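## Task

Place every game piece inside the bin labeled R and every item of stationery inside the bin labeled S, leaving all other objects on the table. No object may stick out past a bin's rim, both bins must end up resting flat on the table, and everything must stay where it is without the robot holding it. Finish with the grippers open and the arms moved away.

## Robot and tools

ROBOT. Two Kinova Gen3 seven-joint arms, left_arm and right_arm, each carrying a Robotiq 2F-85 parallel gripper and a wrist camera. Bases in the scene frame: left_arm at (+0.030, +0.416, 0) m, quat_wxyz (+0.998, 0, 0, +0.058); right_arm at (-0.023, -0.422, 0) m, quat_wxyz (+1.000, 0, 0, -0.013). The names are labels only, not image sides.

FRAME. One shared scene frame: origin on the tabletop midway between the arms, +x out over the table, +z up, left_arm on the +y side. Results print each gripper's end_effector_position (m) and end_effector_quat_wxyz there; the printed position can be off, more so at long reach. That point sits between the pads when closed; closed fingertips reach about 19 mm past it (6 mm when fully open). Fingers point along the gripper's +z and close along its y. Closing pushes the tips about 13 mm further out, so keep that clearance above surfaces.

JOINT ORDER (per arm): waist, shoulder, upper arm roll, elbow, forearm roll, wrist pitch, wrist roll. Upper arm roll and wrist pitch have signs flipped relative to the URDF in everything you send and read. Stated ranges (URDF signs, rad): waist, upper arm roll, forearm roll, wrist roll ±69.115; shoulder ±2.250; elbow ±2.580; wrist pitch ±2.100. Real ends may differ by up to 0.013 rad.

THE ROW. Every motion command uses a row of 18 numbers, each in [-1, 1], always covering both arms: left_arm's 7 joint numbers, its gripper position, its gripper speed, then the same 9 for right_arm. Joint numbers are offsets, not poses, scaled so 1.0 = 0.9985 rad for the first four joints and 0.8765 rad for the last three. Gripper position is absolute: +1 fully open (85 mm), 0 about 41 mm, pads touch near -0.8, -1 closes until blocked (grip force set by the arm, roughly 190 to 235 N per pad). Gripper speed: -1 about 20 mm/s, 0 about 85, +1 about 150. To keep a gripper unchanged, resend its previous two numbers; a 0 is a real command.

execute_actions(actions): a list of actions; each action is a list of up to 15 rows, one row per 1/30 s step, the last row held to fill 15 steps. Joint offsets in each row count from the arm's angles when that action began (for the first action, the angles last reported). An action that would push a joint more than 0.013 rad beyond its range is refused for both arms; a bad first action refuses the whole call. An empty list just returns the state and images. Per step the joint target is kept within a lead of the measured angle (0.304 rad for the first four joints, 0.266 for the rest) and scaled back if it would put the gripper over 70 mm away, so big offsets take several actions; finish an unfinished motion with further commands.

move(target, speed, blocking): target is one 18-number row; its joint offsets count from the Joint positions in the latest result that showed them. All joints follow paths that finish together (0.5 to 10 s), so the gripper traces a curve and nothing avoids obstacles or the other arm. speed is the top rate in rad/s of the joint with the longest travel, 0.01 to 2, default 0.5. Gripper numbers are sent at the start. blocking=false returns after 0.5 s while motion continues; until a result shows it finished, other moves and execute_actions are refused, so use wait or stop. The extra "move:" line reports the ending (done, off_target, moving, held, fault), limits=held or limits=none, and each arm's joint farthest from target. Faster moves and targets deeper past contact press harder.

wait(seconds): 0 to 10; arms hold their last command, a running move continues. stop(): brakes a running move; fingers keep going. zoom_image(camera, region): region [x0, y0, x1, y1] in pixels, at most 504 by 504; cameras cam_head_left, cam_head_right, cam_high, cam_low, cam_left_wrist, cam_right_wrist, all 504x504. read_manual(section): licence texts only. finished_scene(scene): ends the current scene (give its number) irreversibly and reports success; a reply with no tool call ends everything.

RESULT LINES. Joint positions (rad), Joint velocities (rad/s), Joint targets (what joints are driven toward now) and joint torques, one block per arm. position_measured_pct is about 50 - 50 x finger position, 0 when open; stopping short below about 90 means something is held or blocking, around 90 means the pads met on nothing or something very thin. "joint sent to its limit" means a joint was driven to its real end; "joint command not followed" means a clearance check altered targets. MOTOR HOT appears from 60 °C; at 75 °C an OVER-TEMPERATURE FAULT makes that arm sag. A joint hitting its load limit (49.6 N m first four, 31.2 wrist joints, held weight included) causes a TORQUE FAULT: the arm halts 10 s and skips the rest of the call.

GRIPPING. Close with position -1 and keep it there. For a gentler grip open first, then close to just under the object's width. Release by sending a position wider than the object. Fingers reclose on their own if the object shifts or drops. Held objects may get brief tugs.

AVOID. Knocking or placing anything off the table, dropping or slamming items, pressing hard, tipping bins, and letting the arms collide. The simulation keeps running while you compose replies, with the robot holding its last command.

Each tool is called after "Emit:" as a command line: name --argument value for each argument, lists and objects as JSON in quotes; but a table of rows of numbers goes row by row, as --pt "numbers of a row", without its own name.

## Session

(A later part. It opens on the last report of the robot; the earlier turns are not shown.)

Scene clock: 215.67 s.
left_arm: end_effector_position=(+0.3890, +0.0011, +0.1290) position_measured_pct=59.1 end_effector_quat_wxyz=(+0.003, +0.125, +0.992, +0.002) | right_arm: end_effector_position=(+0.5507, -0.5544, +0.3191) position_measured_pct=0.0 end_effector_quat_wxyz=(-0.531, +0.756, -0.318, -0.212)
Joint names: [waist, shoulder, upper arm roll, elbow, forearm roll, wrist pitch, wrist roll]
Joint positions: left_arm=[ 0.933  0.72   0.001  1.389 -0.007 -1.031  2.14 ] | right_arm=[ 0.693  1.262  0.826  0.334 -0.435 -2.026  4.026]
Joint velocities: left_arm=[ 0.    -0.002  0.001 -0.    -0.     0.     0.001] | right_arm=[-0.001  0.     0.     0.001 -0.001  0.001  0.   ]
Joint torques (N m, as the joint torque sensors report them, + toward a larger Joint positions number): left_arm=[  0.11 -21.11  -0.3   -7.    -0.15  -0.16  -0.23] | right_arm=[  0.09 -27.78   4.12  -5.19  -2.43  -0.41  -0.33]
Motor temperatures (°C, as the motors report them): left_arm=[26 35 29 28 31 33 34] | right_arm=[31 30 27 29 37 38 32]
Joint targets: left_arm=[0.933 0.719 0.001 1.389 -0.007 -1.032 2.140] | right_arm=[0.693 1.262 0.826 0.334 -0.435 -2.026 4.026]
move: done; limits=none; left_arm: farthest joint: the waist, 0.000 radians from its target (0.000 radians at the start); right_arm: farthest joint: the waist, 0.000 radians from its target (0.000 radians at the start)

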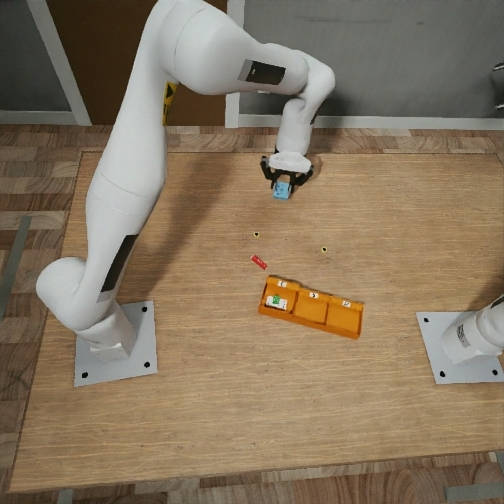

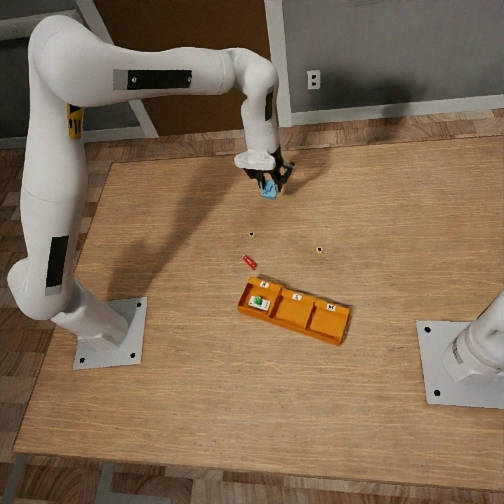

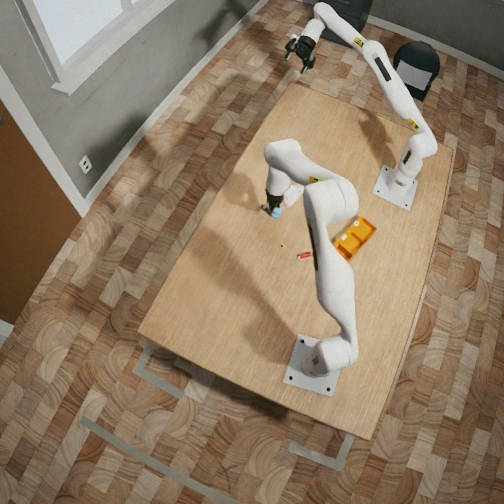

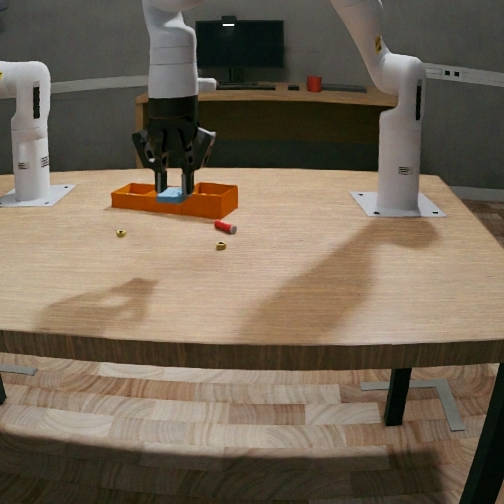

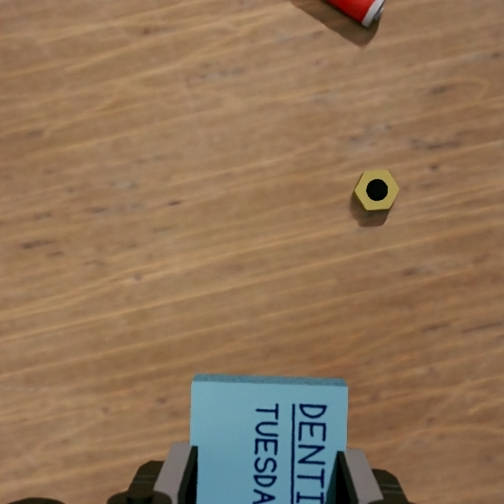

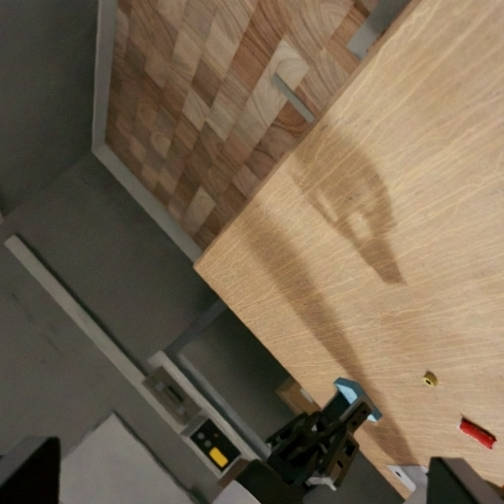

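Emit:
move --target '[0.597,-0.102,0,0.323,0,0.251,0.585,-1,0.5, 0,0,0,0,0,0,0,1,0]' --speed 0.9

Scene clock: 227.33 s.
left_arm: end_effector_position=(+0.0822, -0.0541, +0.1003) position_measured_pct=59.1 end_effector_quat_wxyz=(+0.003, +0.166, +0.986, +0.000) | right_arm: end_effector_position=(+0.5507, -0.5544, +0.3191) position_measured_pct=0.0 end_effector_quat_wxyz=(-0.531, +0.756, -0.318, -0.212)
Joint names: [waist, shoulder, upper arm roll, elbow, forearm roll, wrist pitch, wrist roll]
Joint positions: left_arm=[ 1.528  0.618  0.001  1.711 -0.007 -0.811  2.653] | right_arm=[ 0.693  1.262  0.826  0.334 -0.435 -2.026  4.026]
Joint velocities: left_arm=[ 0.002  0.     0.     0.    -0.     0.    -0.001] | right_arm=[-0.001 -0.001  0.     0.    -0.001  0.001  0.   ]
Joint torques (N m, as the joint torque sensors report them, + toward a larger Joint positions number): left_arm=[  0.22 -18.2   -0.28  -5.89  -0.11  -0.26  -0.24] | right_arm=[  0.14 -27.59   3.98  -5.31  -2.44  -0.44  -0.43]
Motor temperatures (°C, as the motors report them): left_arm=[26 35 29 28 31 33 34] | right_arm=[31 31 27 29 37 38 32]
Joint targets: left_arm=[1.529 0.618 0.001 1.711 -0.007 -0.811 2.653] | right_arm=[0.693 1.262 0.826 0.334 -0.435 -2.026 4.026]
move: done; limits=none; left_arm: farthest joint: the waist, 0.001 radians from its target (0.597 radians at the start); right_arm: farthest joint: the waist, 0.000 radians from its target (0.000 radians at the start)

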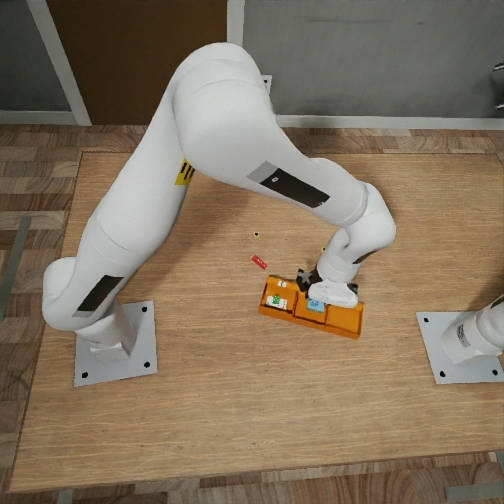

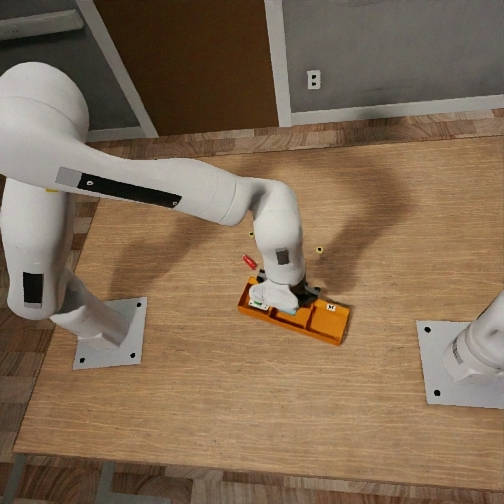

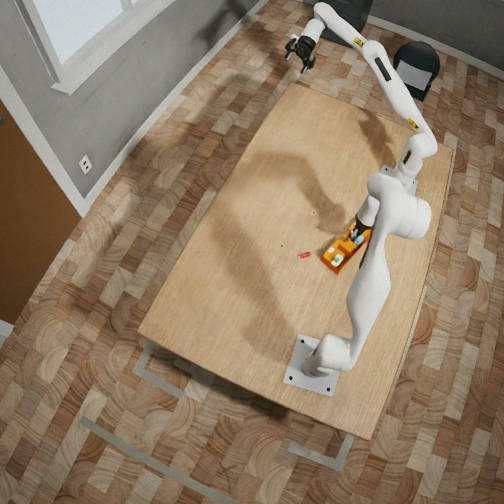

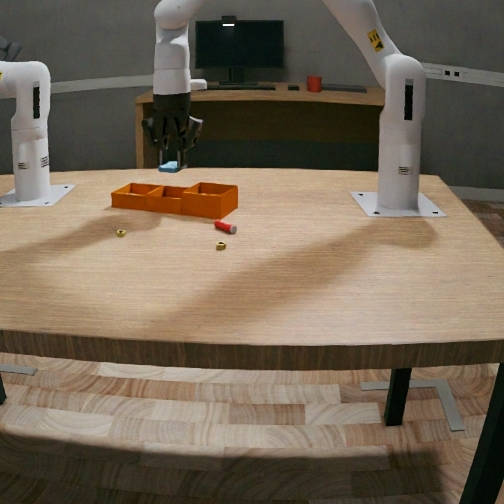

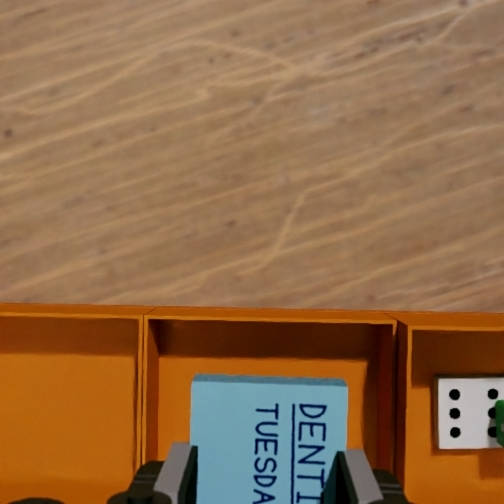

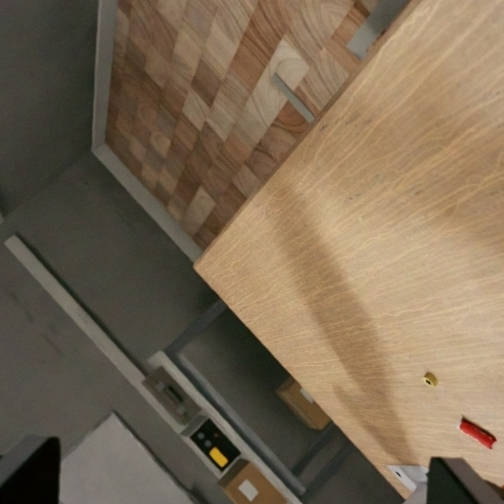

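Emit:
move --target '[0.009,0.054,0,0.031,0,0.096,0.01,-1,0.5, 0,0,0,0,0,0,0,1,0]' --speed 0.2

Scene clock: 235.67 s.
left_arm: end_effector_position=(+0.0777, -0.0534, +0.0682) position_measured_pct=59.1 end_effector_quat_wxyz=(+0.003, +0.167, +0.986, +0.001) | right_arm: end_effector_position=(+0.5507, -0.5544, +0.3191) position_measured_pct=0.0 end_effector_quat_wxyz=(-0.531, +0.756, -0.318, -0.212)
Joint names: [waist, shoulder, upper arm roll, elbow, forearm roll, wrist pitch, wrist roll]
Joint positions: left_arm=[ 1.537  0.672  0.001  1.742 -0.007 -0.727  2.662] | right_arm=[ 0.693  1.262  0.826  0.334 -0.435 -2.026  4.026]
Joint velocities: left_arm=[-0.     0.001 -0.001  0.001  0.001  0.001  0.002] | right_arm=[ 0.     0.001  0.     0.    -0.001  0.     0.   ]
Joint torques (N m, as the joint torque sensors report them, + toward a larger Joint positions number): left_arm=[ -0.01 -18.9   -0.25  -5.46  -0.12  -0.24  -0.27] | right_arm=[ -0.1  -27.55   4.15  -5.12  -2.39  -0.5   -0.38]
Motor temperatures (°C, as the motors report them): left_arm=[26 35 29 28 31 33 34] | right_arm=[31 31 27 29 37 38 32]
Joint targets: left_arm=[1.537 0.672 0.001 1.742 -0.007 -0.727 2.662] | right_arm=[0.693 1.262 0.826 0.334 -0.435 -2.026 4.026]
move: done; limits=none; left_arm: farthest joint: the wrist pitch, 0.001 radians from its target (0.085 radians at the start); right_arm: farthest joint: the waist, 0.000 radians from its target (0.000 radians at the start)

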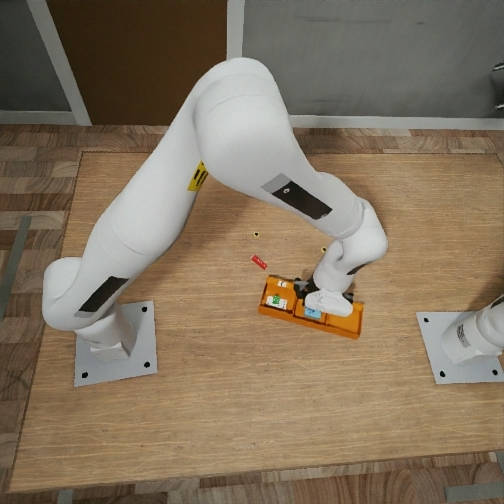

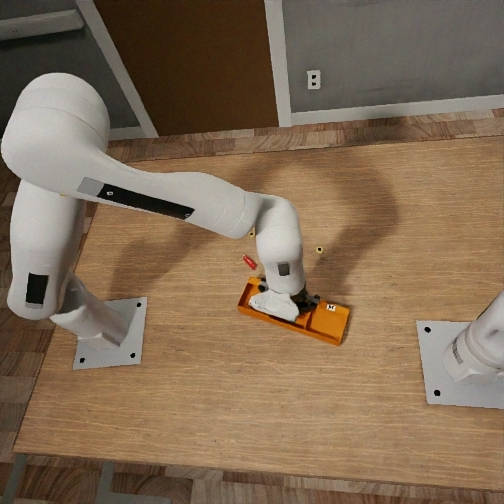

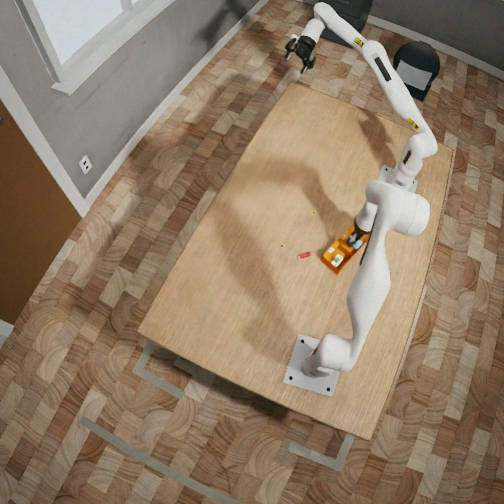

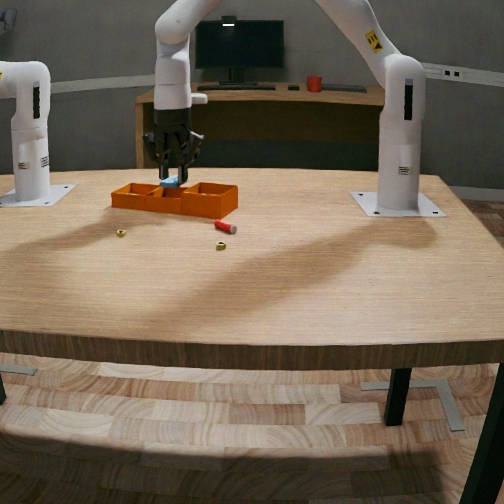

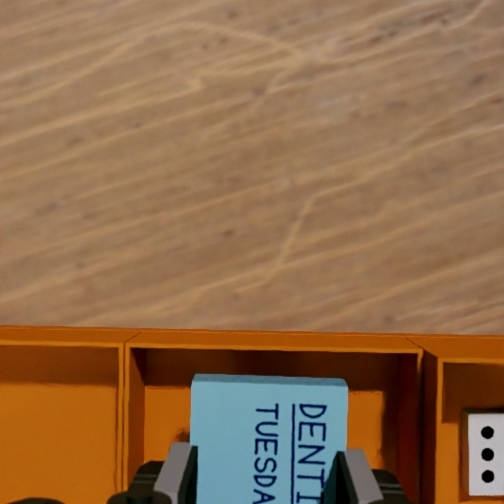

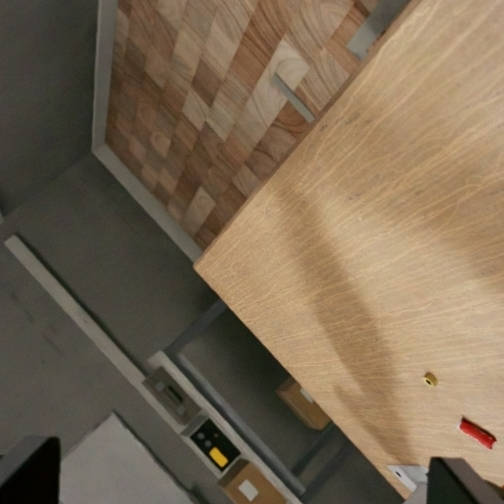

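Emit:
move --target '[0,0.063,0,0.02,0,0.096,0,-1,0.5, 0,0,0,0,0,0,0,1,0]' --speed 0.08

Scene clock: 241.33 s.
left_arm: end_effector_position=(+0.0776, -0.0539, +0.0347) position_measured_pct=59.1 end_effector_quat_wxyz=(+0.003, +0.167, +0.986, -0.000) | right_arm: end_effector_position=(+0.5507, -0.5544, +0.3191) position_measured_pct=0.0 end_effector_quat_wxyz=(-0.531, +0.756, -0.318, -0.212)
Joint names: [waist, shoulder, upper arm roll, elbow, forearm roll, wrist pitch, wrist roll]
Joint positions: left_arm=[ 1.537  0.734  0.001  1.762 -0.007 -0.643  2.662] | right_arm=[ 0.693  1.262  0.826  0.334 -0.435 -2.026  4.026]
Joint velocities: left_arm=[-0.     0.002 -0.     0.     0.001  0.     0.001] | right_arm=[-0.001  0.001 -0.     0.    -0.002 -0.001 -0.   ]
Joint torques (N m, as the joint torque sensors report them, + toward a larger Joint positions number): left_arm=[  0.13 -19.18  -0.33  -4.87  -0.15  -0.11  -0.23] | right_arm=[  0.02 -27.6    4.05  -5.22  -2.33  -0.48  -0.29]
Motor temperatures (°C, as the motors report them): left_arm=[26 35 29 28 31 33 34] | right_arm=[31 31 27 29 37 38 32]
Joint targets: left_arm=[1.537 0.734 0.001 1.762 -0.007 -0.643 2.662] | right_arm=[0.693 1.262 0.826 0.334 -0.435 -2.026 4.026]
move: done; limits=none; left_arm: farthest joint: the shoulder, 0.001 radians from its target (0.063 radians at the start); right_arm: farthest joint: the waist, 0.000 radians from its target (0.000 radians at the start)

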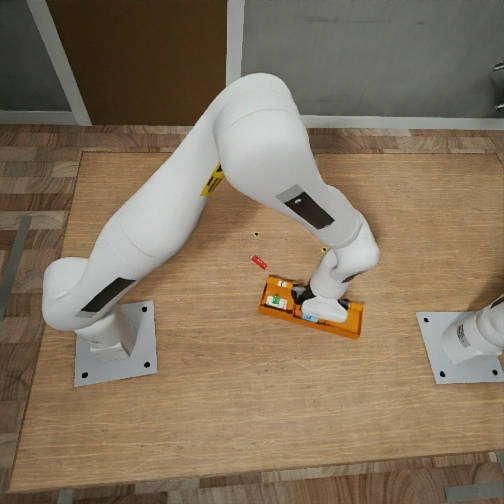

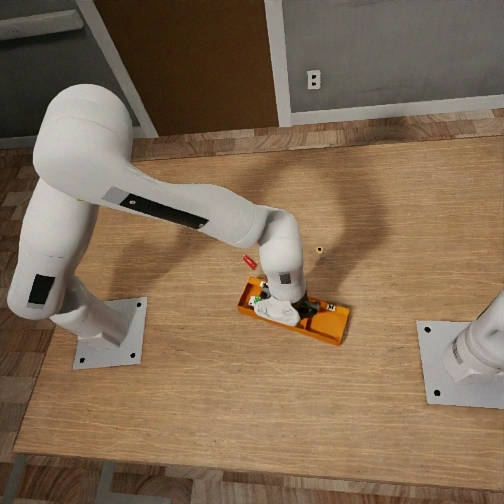

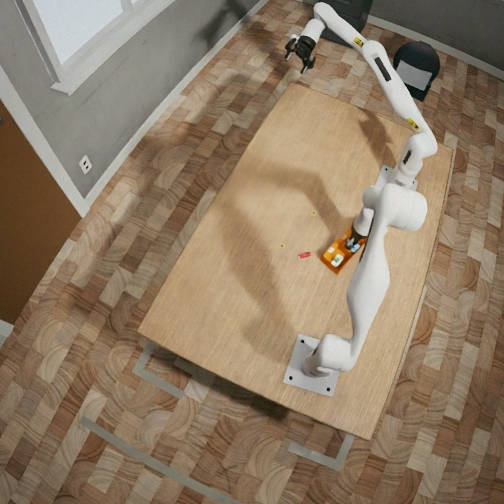

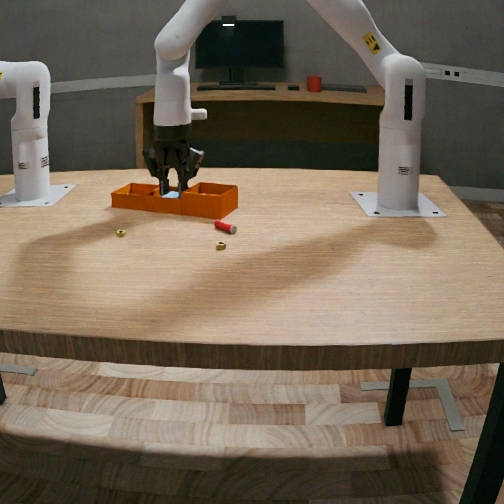

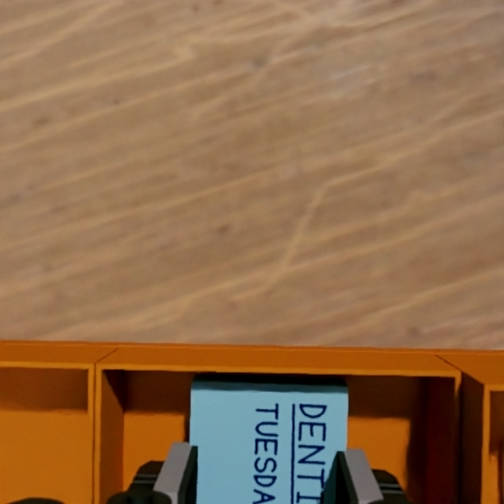

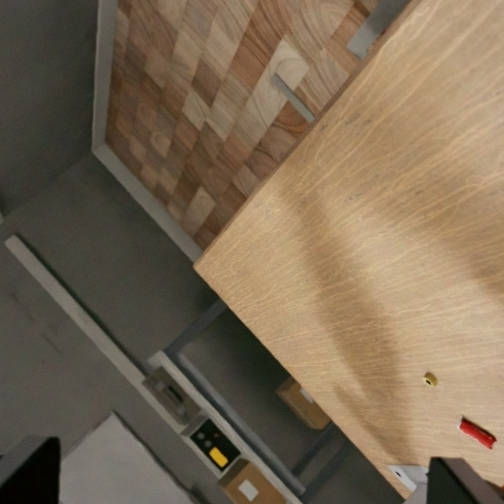

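Emit:
move --target '[0,0.01,0,0.003,0,0.015,0,-1,0.5, 0,0,0,0,0,0,0,1,0]' --speed 0.05

Emit:
execute_actions --actions '[[[0,0,0,0,0,0,0,0.05,0,0,0,0,0,0,0,0,1,0]],[[0,0,0,0,0,0,0,0.05,0,0,0,0,0,0,0,0,1,0]]]'

Emit:
move --target '[0,-0.22,0,-0.07,0,-0.33,0,0.05,0, 0,0,0,0,0,0,0,1,0]' --speed 0.5

Emit:
move --target '[-0.8,-0.2,0,0,0,-0.22,0,0.05,0, 0,0,0,0,0,0,0,1,0]' --speed 1.0

Scene clock: 249.43 s.
left_arm: end_effector_position=(+0.0776, -0.0538, +0.0296) position_measured_pct=59.1 end_effector_quat_wxyz=(+0.003, +0.167, +0.986, -0.000) | right_arm: end_effector_position=(+0.5507, -0.5544, +0.3191) position_measured_pct=0.0 end_effector_quat_wxyz=(-0.531, +0.756, -0.318, -0.212)
Joint names: [waist, shoulder, upper arm roll, elbow, forearm roll, wrist pitch, wrist roll]
Joint positions: left_arm=[ 1.537  0.744  0.001  1.765 -0.007 -0.63   2.662] | right_arm=[ 0.693  1.262  0.826  0.334 -0.435 -2.026  4.026]
Joint velocities: left_arm=[-0.    -0.    -0.     0.     0.     0.001  0.001] | right_arm=[ 0.     0.    -0.     0.001 -0.001 -0.001 -0.   ]
Joint torques (N m, as the joint torque sensors report them, + toward a larger Joint positions number): left_arm=[  0.04 -18.85  -0.45  -4.7   -0.17  -0.22  -0.24] | right_arm=[  0.05 -27.68   4.17  -5.28  -2.46  -0.53  -0.33]
Motor temperatures (°C, as the motors report them): left_arm=[26 35 29 28 31 33 34] | right_arm=[31 31 27 29 37 38 32]
Joint targets: left_arm=[1.537 0.744 0.001 1.765 -0.007 -0.630 2.662] | right_arm=[0.693 1.262 0.826 0.334 -0.435 -2.026 4.026]
move: done; limits=none; left_arm: farthest joint: the waist, 0.000 radians from its target (0.000 radians at the start); right_arm: farthest joint: the waist, 0.000 radians from its target (0.000 radians at the start)

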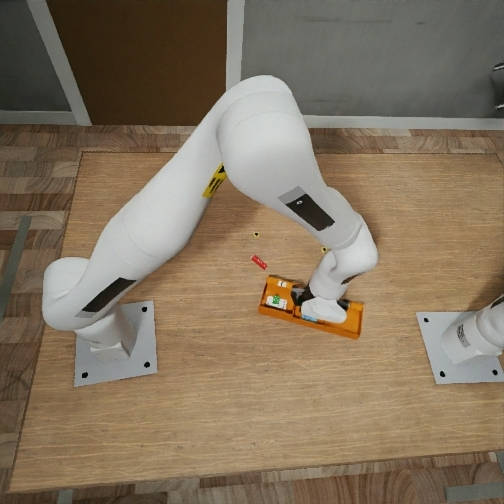

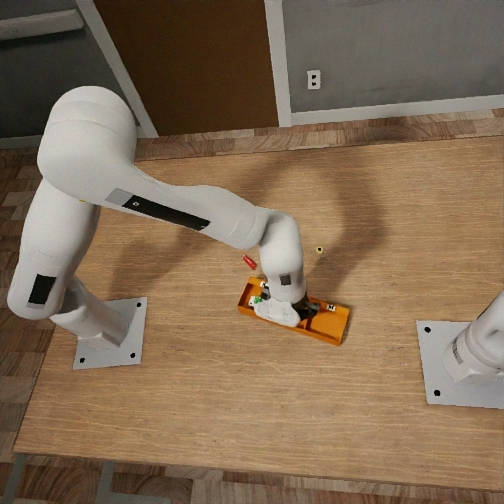

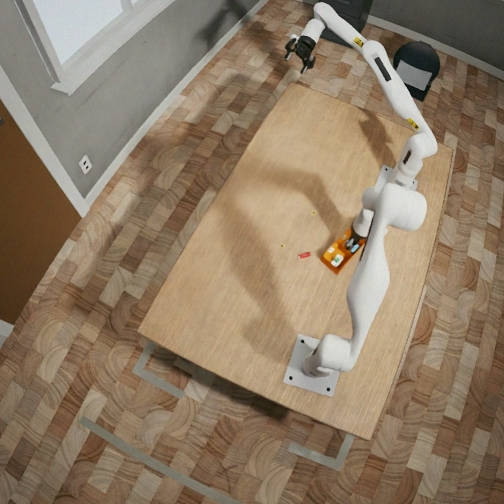

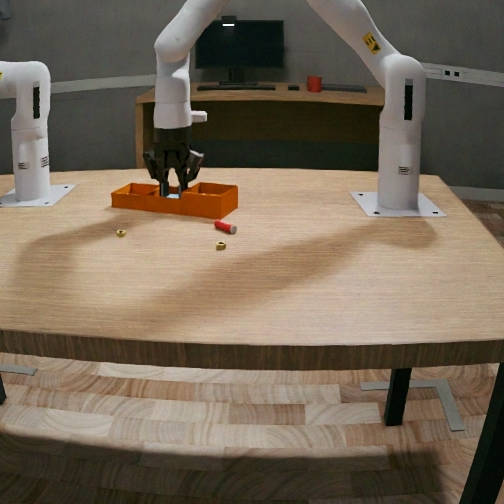

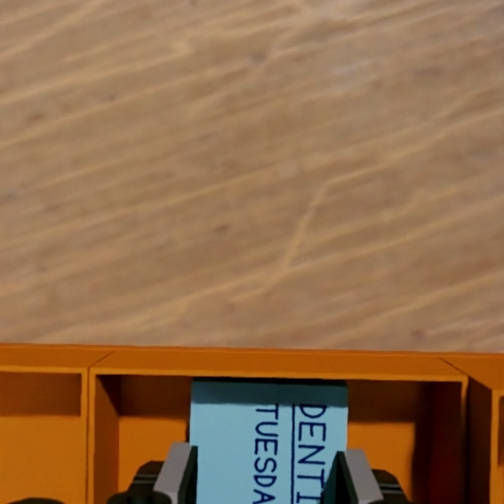

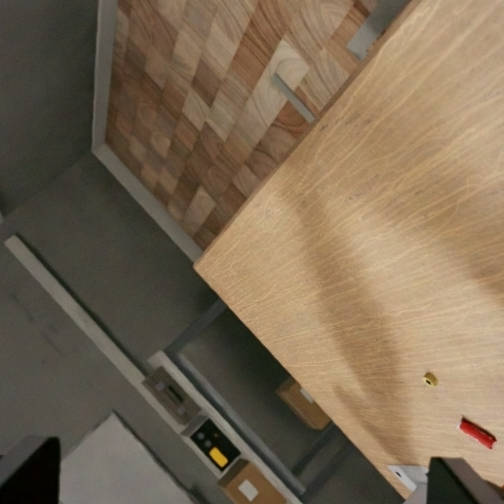

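Scene clock: 250.43 s.
left_arm: end_effector_position=(+0.0776, -0.0538, +0.0296) position_measured_pct=47.6 end_effector_quat_wxyz=(+0.003, +0.167, +0.986, -0.000) | right_arm: end_effector_position=(+0.5507, -0.5544, +0.3191) position_measured_pct=0.0 end_effector_quat_wxyz=(-0.531, +0.756, -0.318, -0.212)
Joint names: [waist, shoulder, upper arm roll, elbow, forearm roll, wrist pitch, wrist roll]
Joint positions: left_arm=[ 1.537  0.744  0.001  1.765 -0.007 -0.63   2.662] | right_arm=[ 0.693  1.262  0.826  0.334 -0.435 -2.026  4.026]
Joint velocities: left_arm=[-0.     0.     0.     0.    -0.001  0.     0.   ] | right_arm=[ 0.     0.     0.    -0.     0.     0.001 -0.   ]
Joint torques (N m, as the joint torque sensors report them, + toward a larger Joint positions number): left_arm=[  0.13 -19.09  -0.25  -4.78  -0.14  -0.25  -0.21] | right_arm=[  0.13 -27.71   4.26  -5.3   -2.43  -0.43  -0.36]
Motor temperatures (°C, as the motors report them): left_arm=[26 35 29 28 31 33 34] | right_arm=[31 31 27 29 37 38 32]
Joint targets: left_arm=[1.537 0.744 0.001 1.765 -0.007 -0.630 2.662] | right_arm=[0.693 1.262 0.826 0.334 -0.435 -2.026 4.026]

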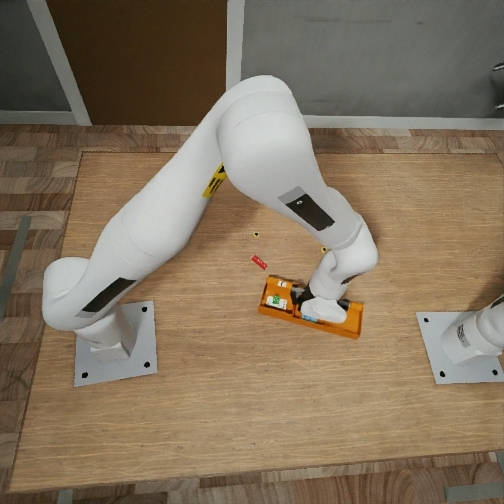

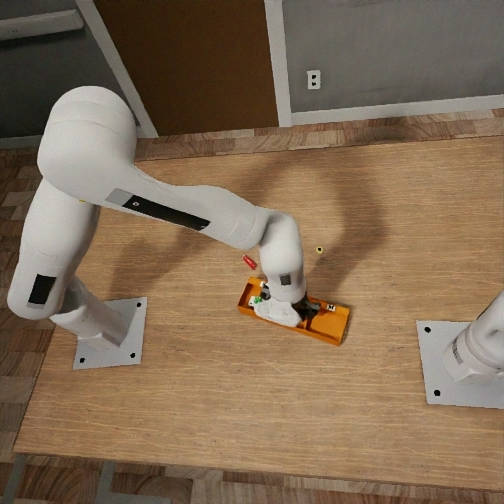

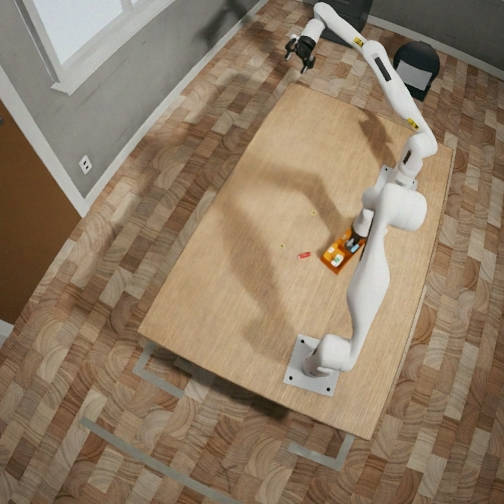

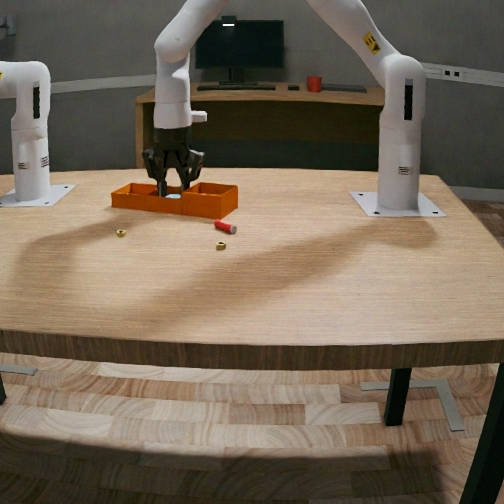

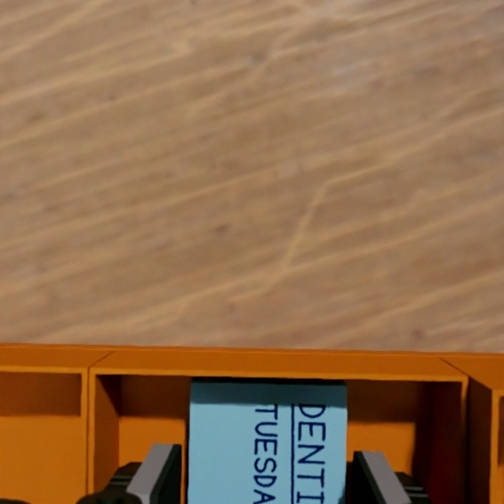

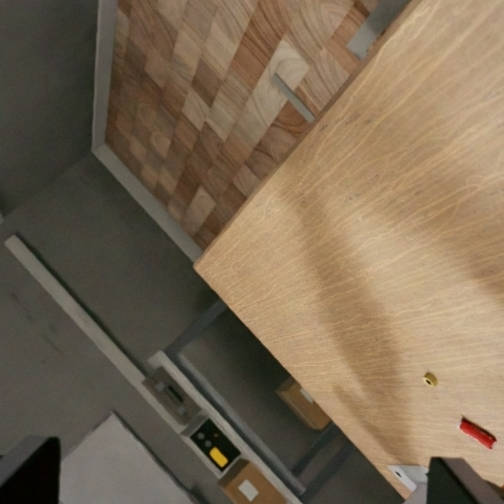

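Scene clock: 251.57 s.
left_arm: end_effector_position=(+0.0766, -0.0443, +0.1478) position_measured_pct=47.6 end_effector_quat_wxyz=(+0.003, +0.166, +0.986, -0.000) | right_arm: end_effector_position=(+0.5507, -0.5544, +0.3191) position_measured_pct=0.0 end_effector_quat_wxyz=(-0.531, +0.756, -0.318, -0.212)
Joint names: [waist, shoulder, upper arm roll, elbow, forearm roll, wrist pitch, wrist roll]
Joint positions: left_arm=[ 1.537  0.524  0.001  1.695 -0.007 -0.92   2.662] | right_arm=[ 0.693  1.262  0.826  0.334 -0.435 -2.026  4.026]
Joint velocities: left_arm=[-0.    -0.003  0.    -0.     0.    -0.001  0.001] | right_arm=[-0.001 -0.    -0.     0.     0.    -0.     0.   ]
Joint torques (N m, as the joint torque sensors report them, + toward a larger Joint positions number): left_arm=[  0.05 -17.35  -0.13  -6.62  -0.16  -0.21  -0.28] | right_arm=[  0.12 -27.63   4.34  -5.31  -2.36  -0.4   -0.37]
Motor temperatures (°C, as the motors report them): left_arm=[26 35 29 28 31 33 34] | right_arm=[31 31 27 29 37 38 32]
Joint targets: left_arm=[1.537 0.524 0.001 1.695 -0.007 -0.920 2.662] | right_arm=[0.693 1.262 0.826 0.334 -0.435 -2.026 4.026]
move: done; limits=none; left_arm: farthest joint: the waist, 0.000 radians from its target (0.000 radians at the start); right_arm: farthest joint: the waist, 0.000 radians from its target (0.000 radians at the start)

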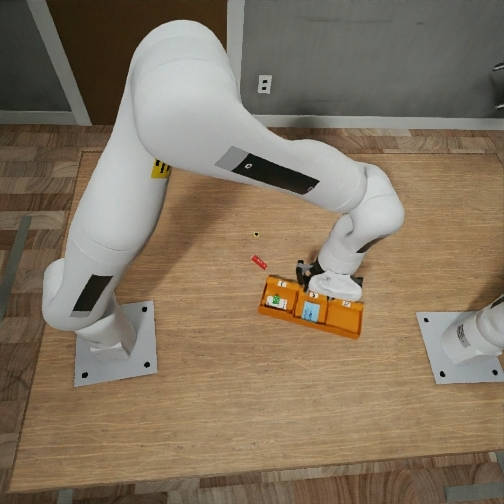

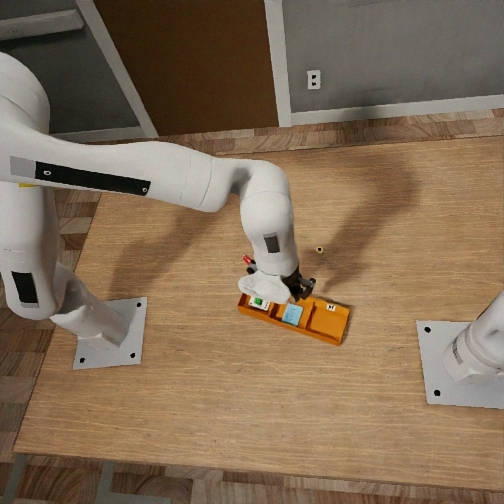

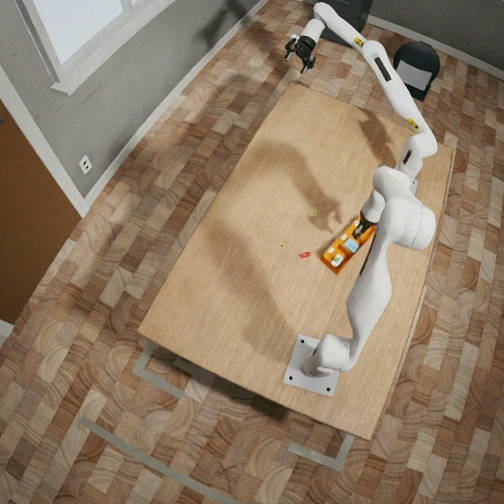

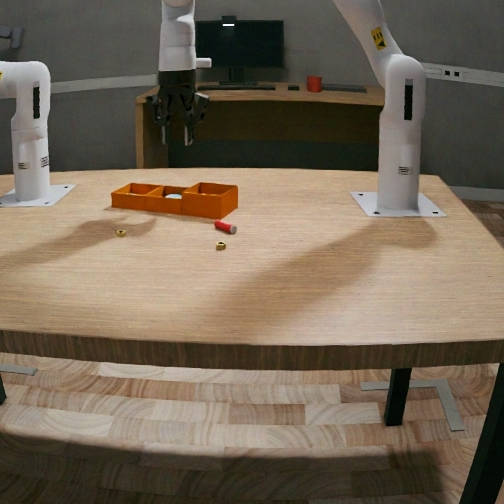

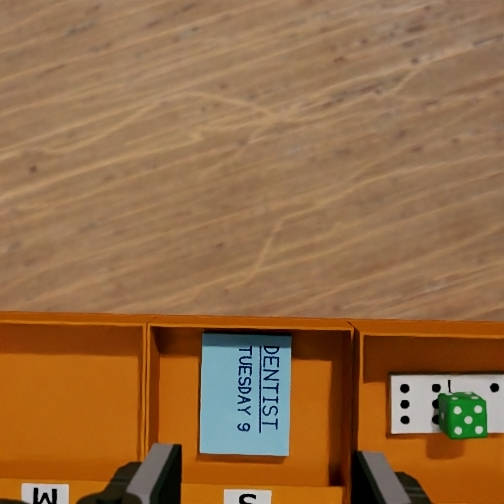

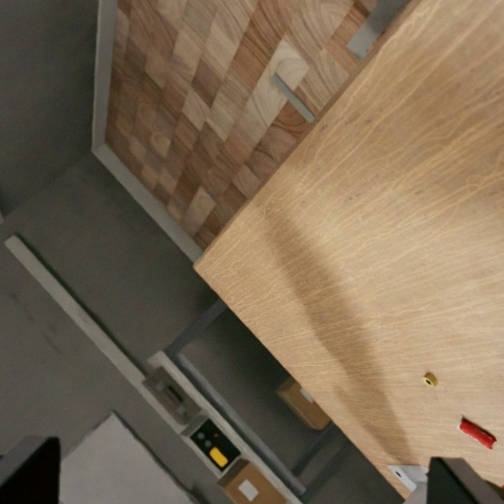

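Scene clock: 253.20 s.
left_arm: end_effector_position=(+0.3585, +0.1524, +0.2358) position_measured_pct=47.6 end_effector_quat_wxyz=(+0.005, -0.231, +0.973, -0.001) | right_arm: end_effector_position=(+0.5507, -0.5544, +0.3191) position_measured_pct=0.0 end_effector_quat_wxyz=(-0.531, +0.756, -0.318, -0.212)
Joint names: [waist, shoulder, upper arm roll, elbow, forearm roll, wrist pitch, wrist roll]
Joint positions: left_arm=[ 0.739  0.325  0.001  1.695 -0.007 -1.112  2.662] | right_arm=[ 0.693  1.262  0.826  0.334 -0.435 -2.026  4.026]
Joint velocities: left_arm=[-0.004  0.002 -0.001  0.    -0.001 -0.001  0.002] | right_arm=[-0.001 -0.001  0.    -0.002  0.001  0.    -0.   ]
Joint torques (N m, as the joint torque sensors report them, + toward a larger Joint positions number): left_arm=[  0.58 -14.79  -0.09  -7.55  -0.14  -0.23  -0.2 ] | right_arm=[  0.08 -27.7    4.14  -5.3   -2.35  -0.46  -0.35]
Motor temperatures (°C, as the motors report them): left_arm=[26 35 29 28 31 33 34] | right_arm=[31 31 27 29 37 38 32]
Joint targets: left_arm=[0.739 0.325 0.001 1.695 -0.007 -1.112 2.662] | right_arm=[0.693 1.262 0.826 0.334 -0.435 -2.026 4.026]
move: done; limits=none; left_arm: farthest joint: the waist, 0.001 radians from its target (0.799 radians at the start); right_arm: farthest joint: the waist, 0.000 radians from its target (0.000 radians at the start)

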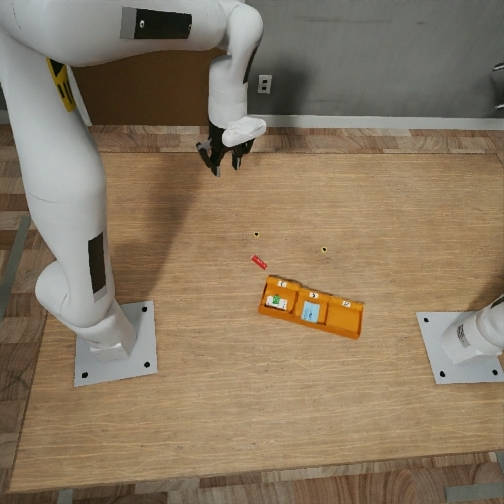

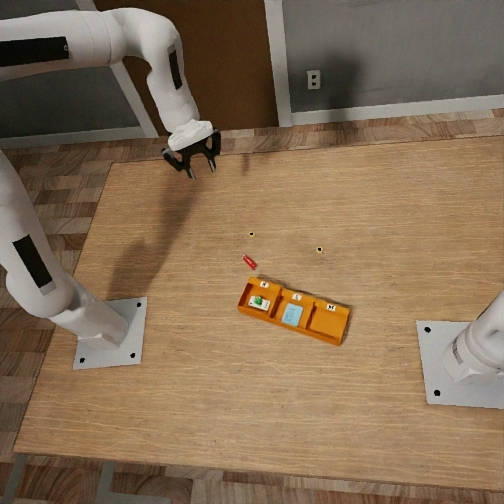

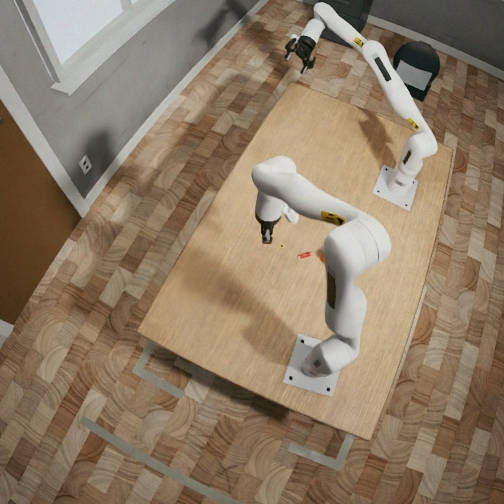

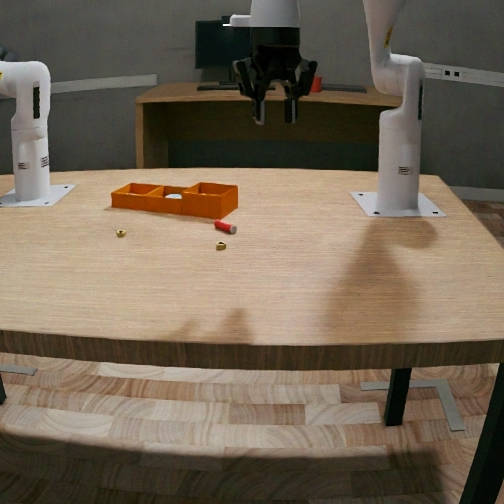

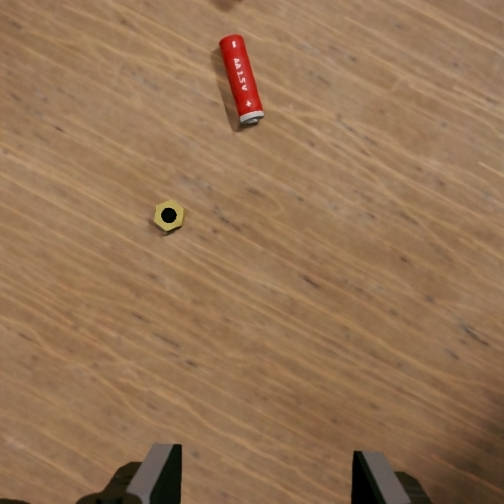

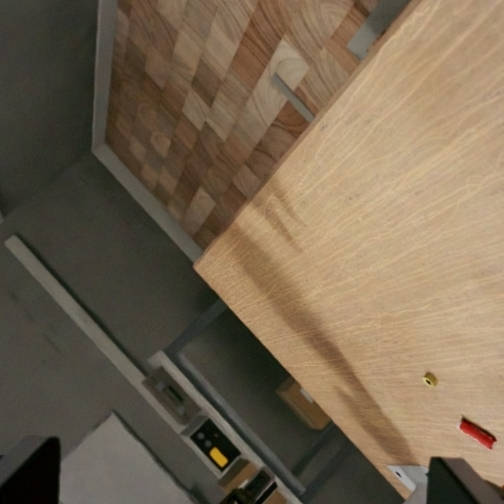

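Emit:
finished_scene --scene 1

The scene is finished: the task was done.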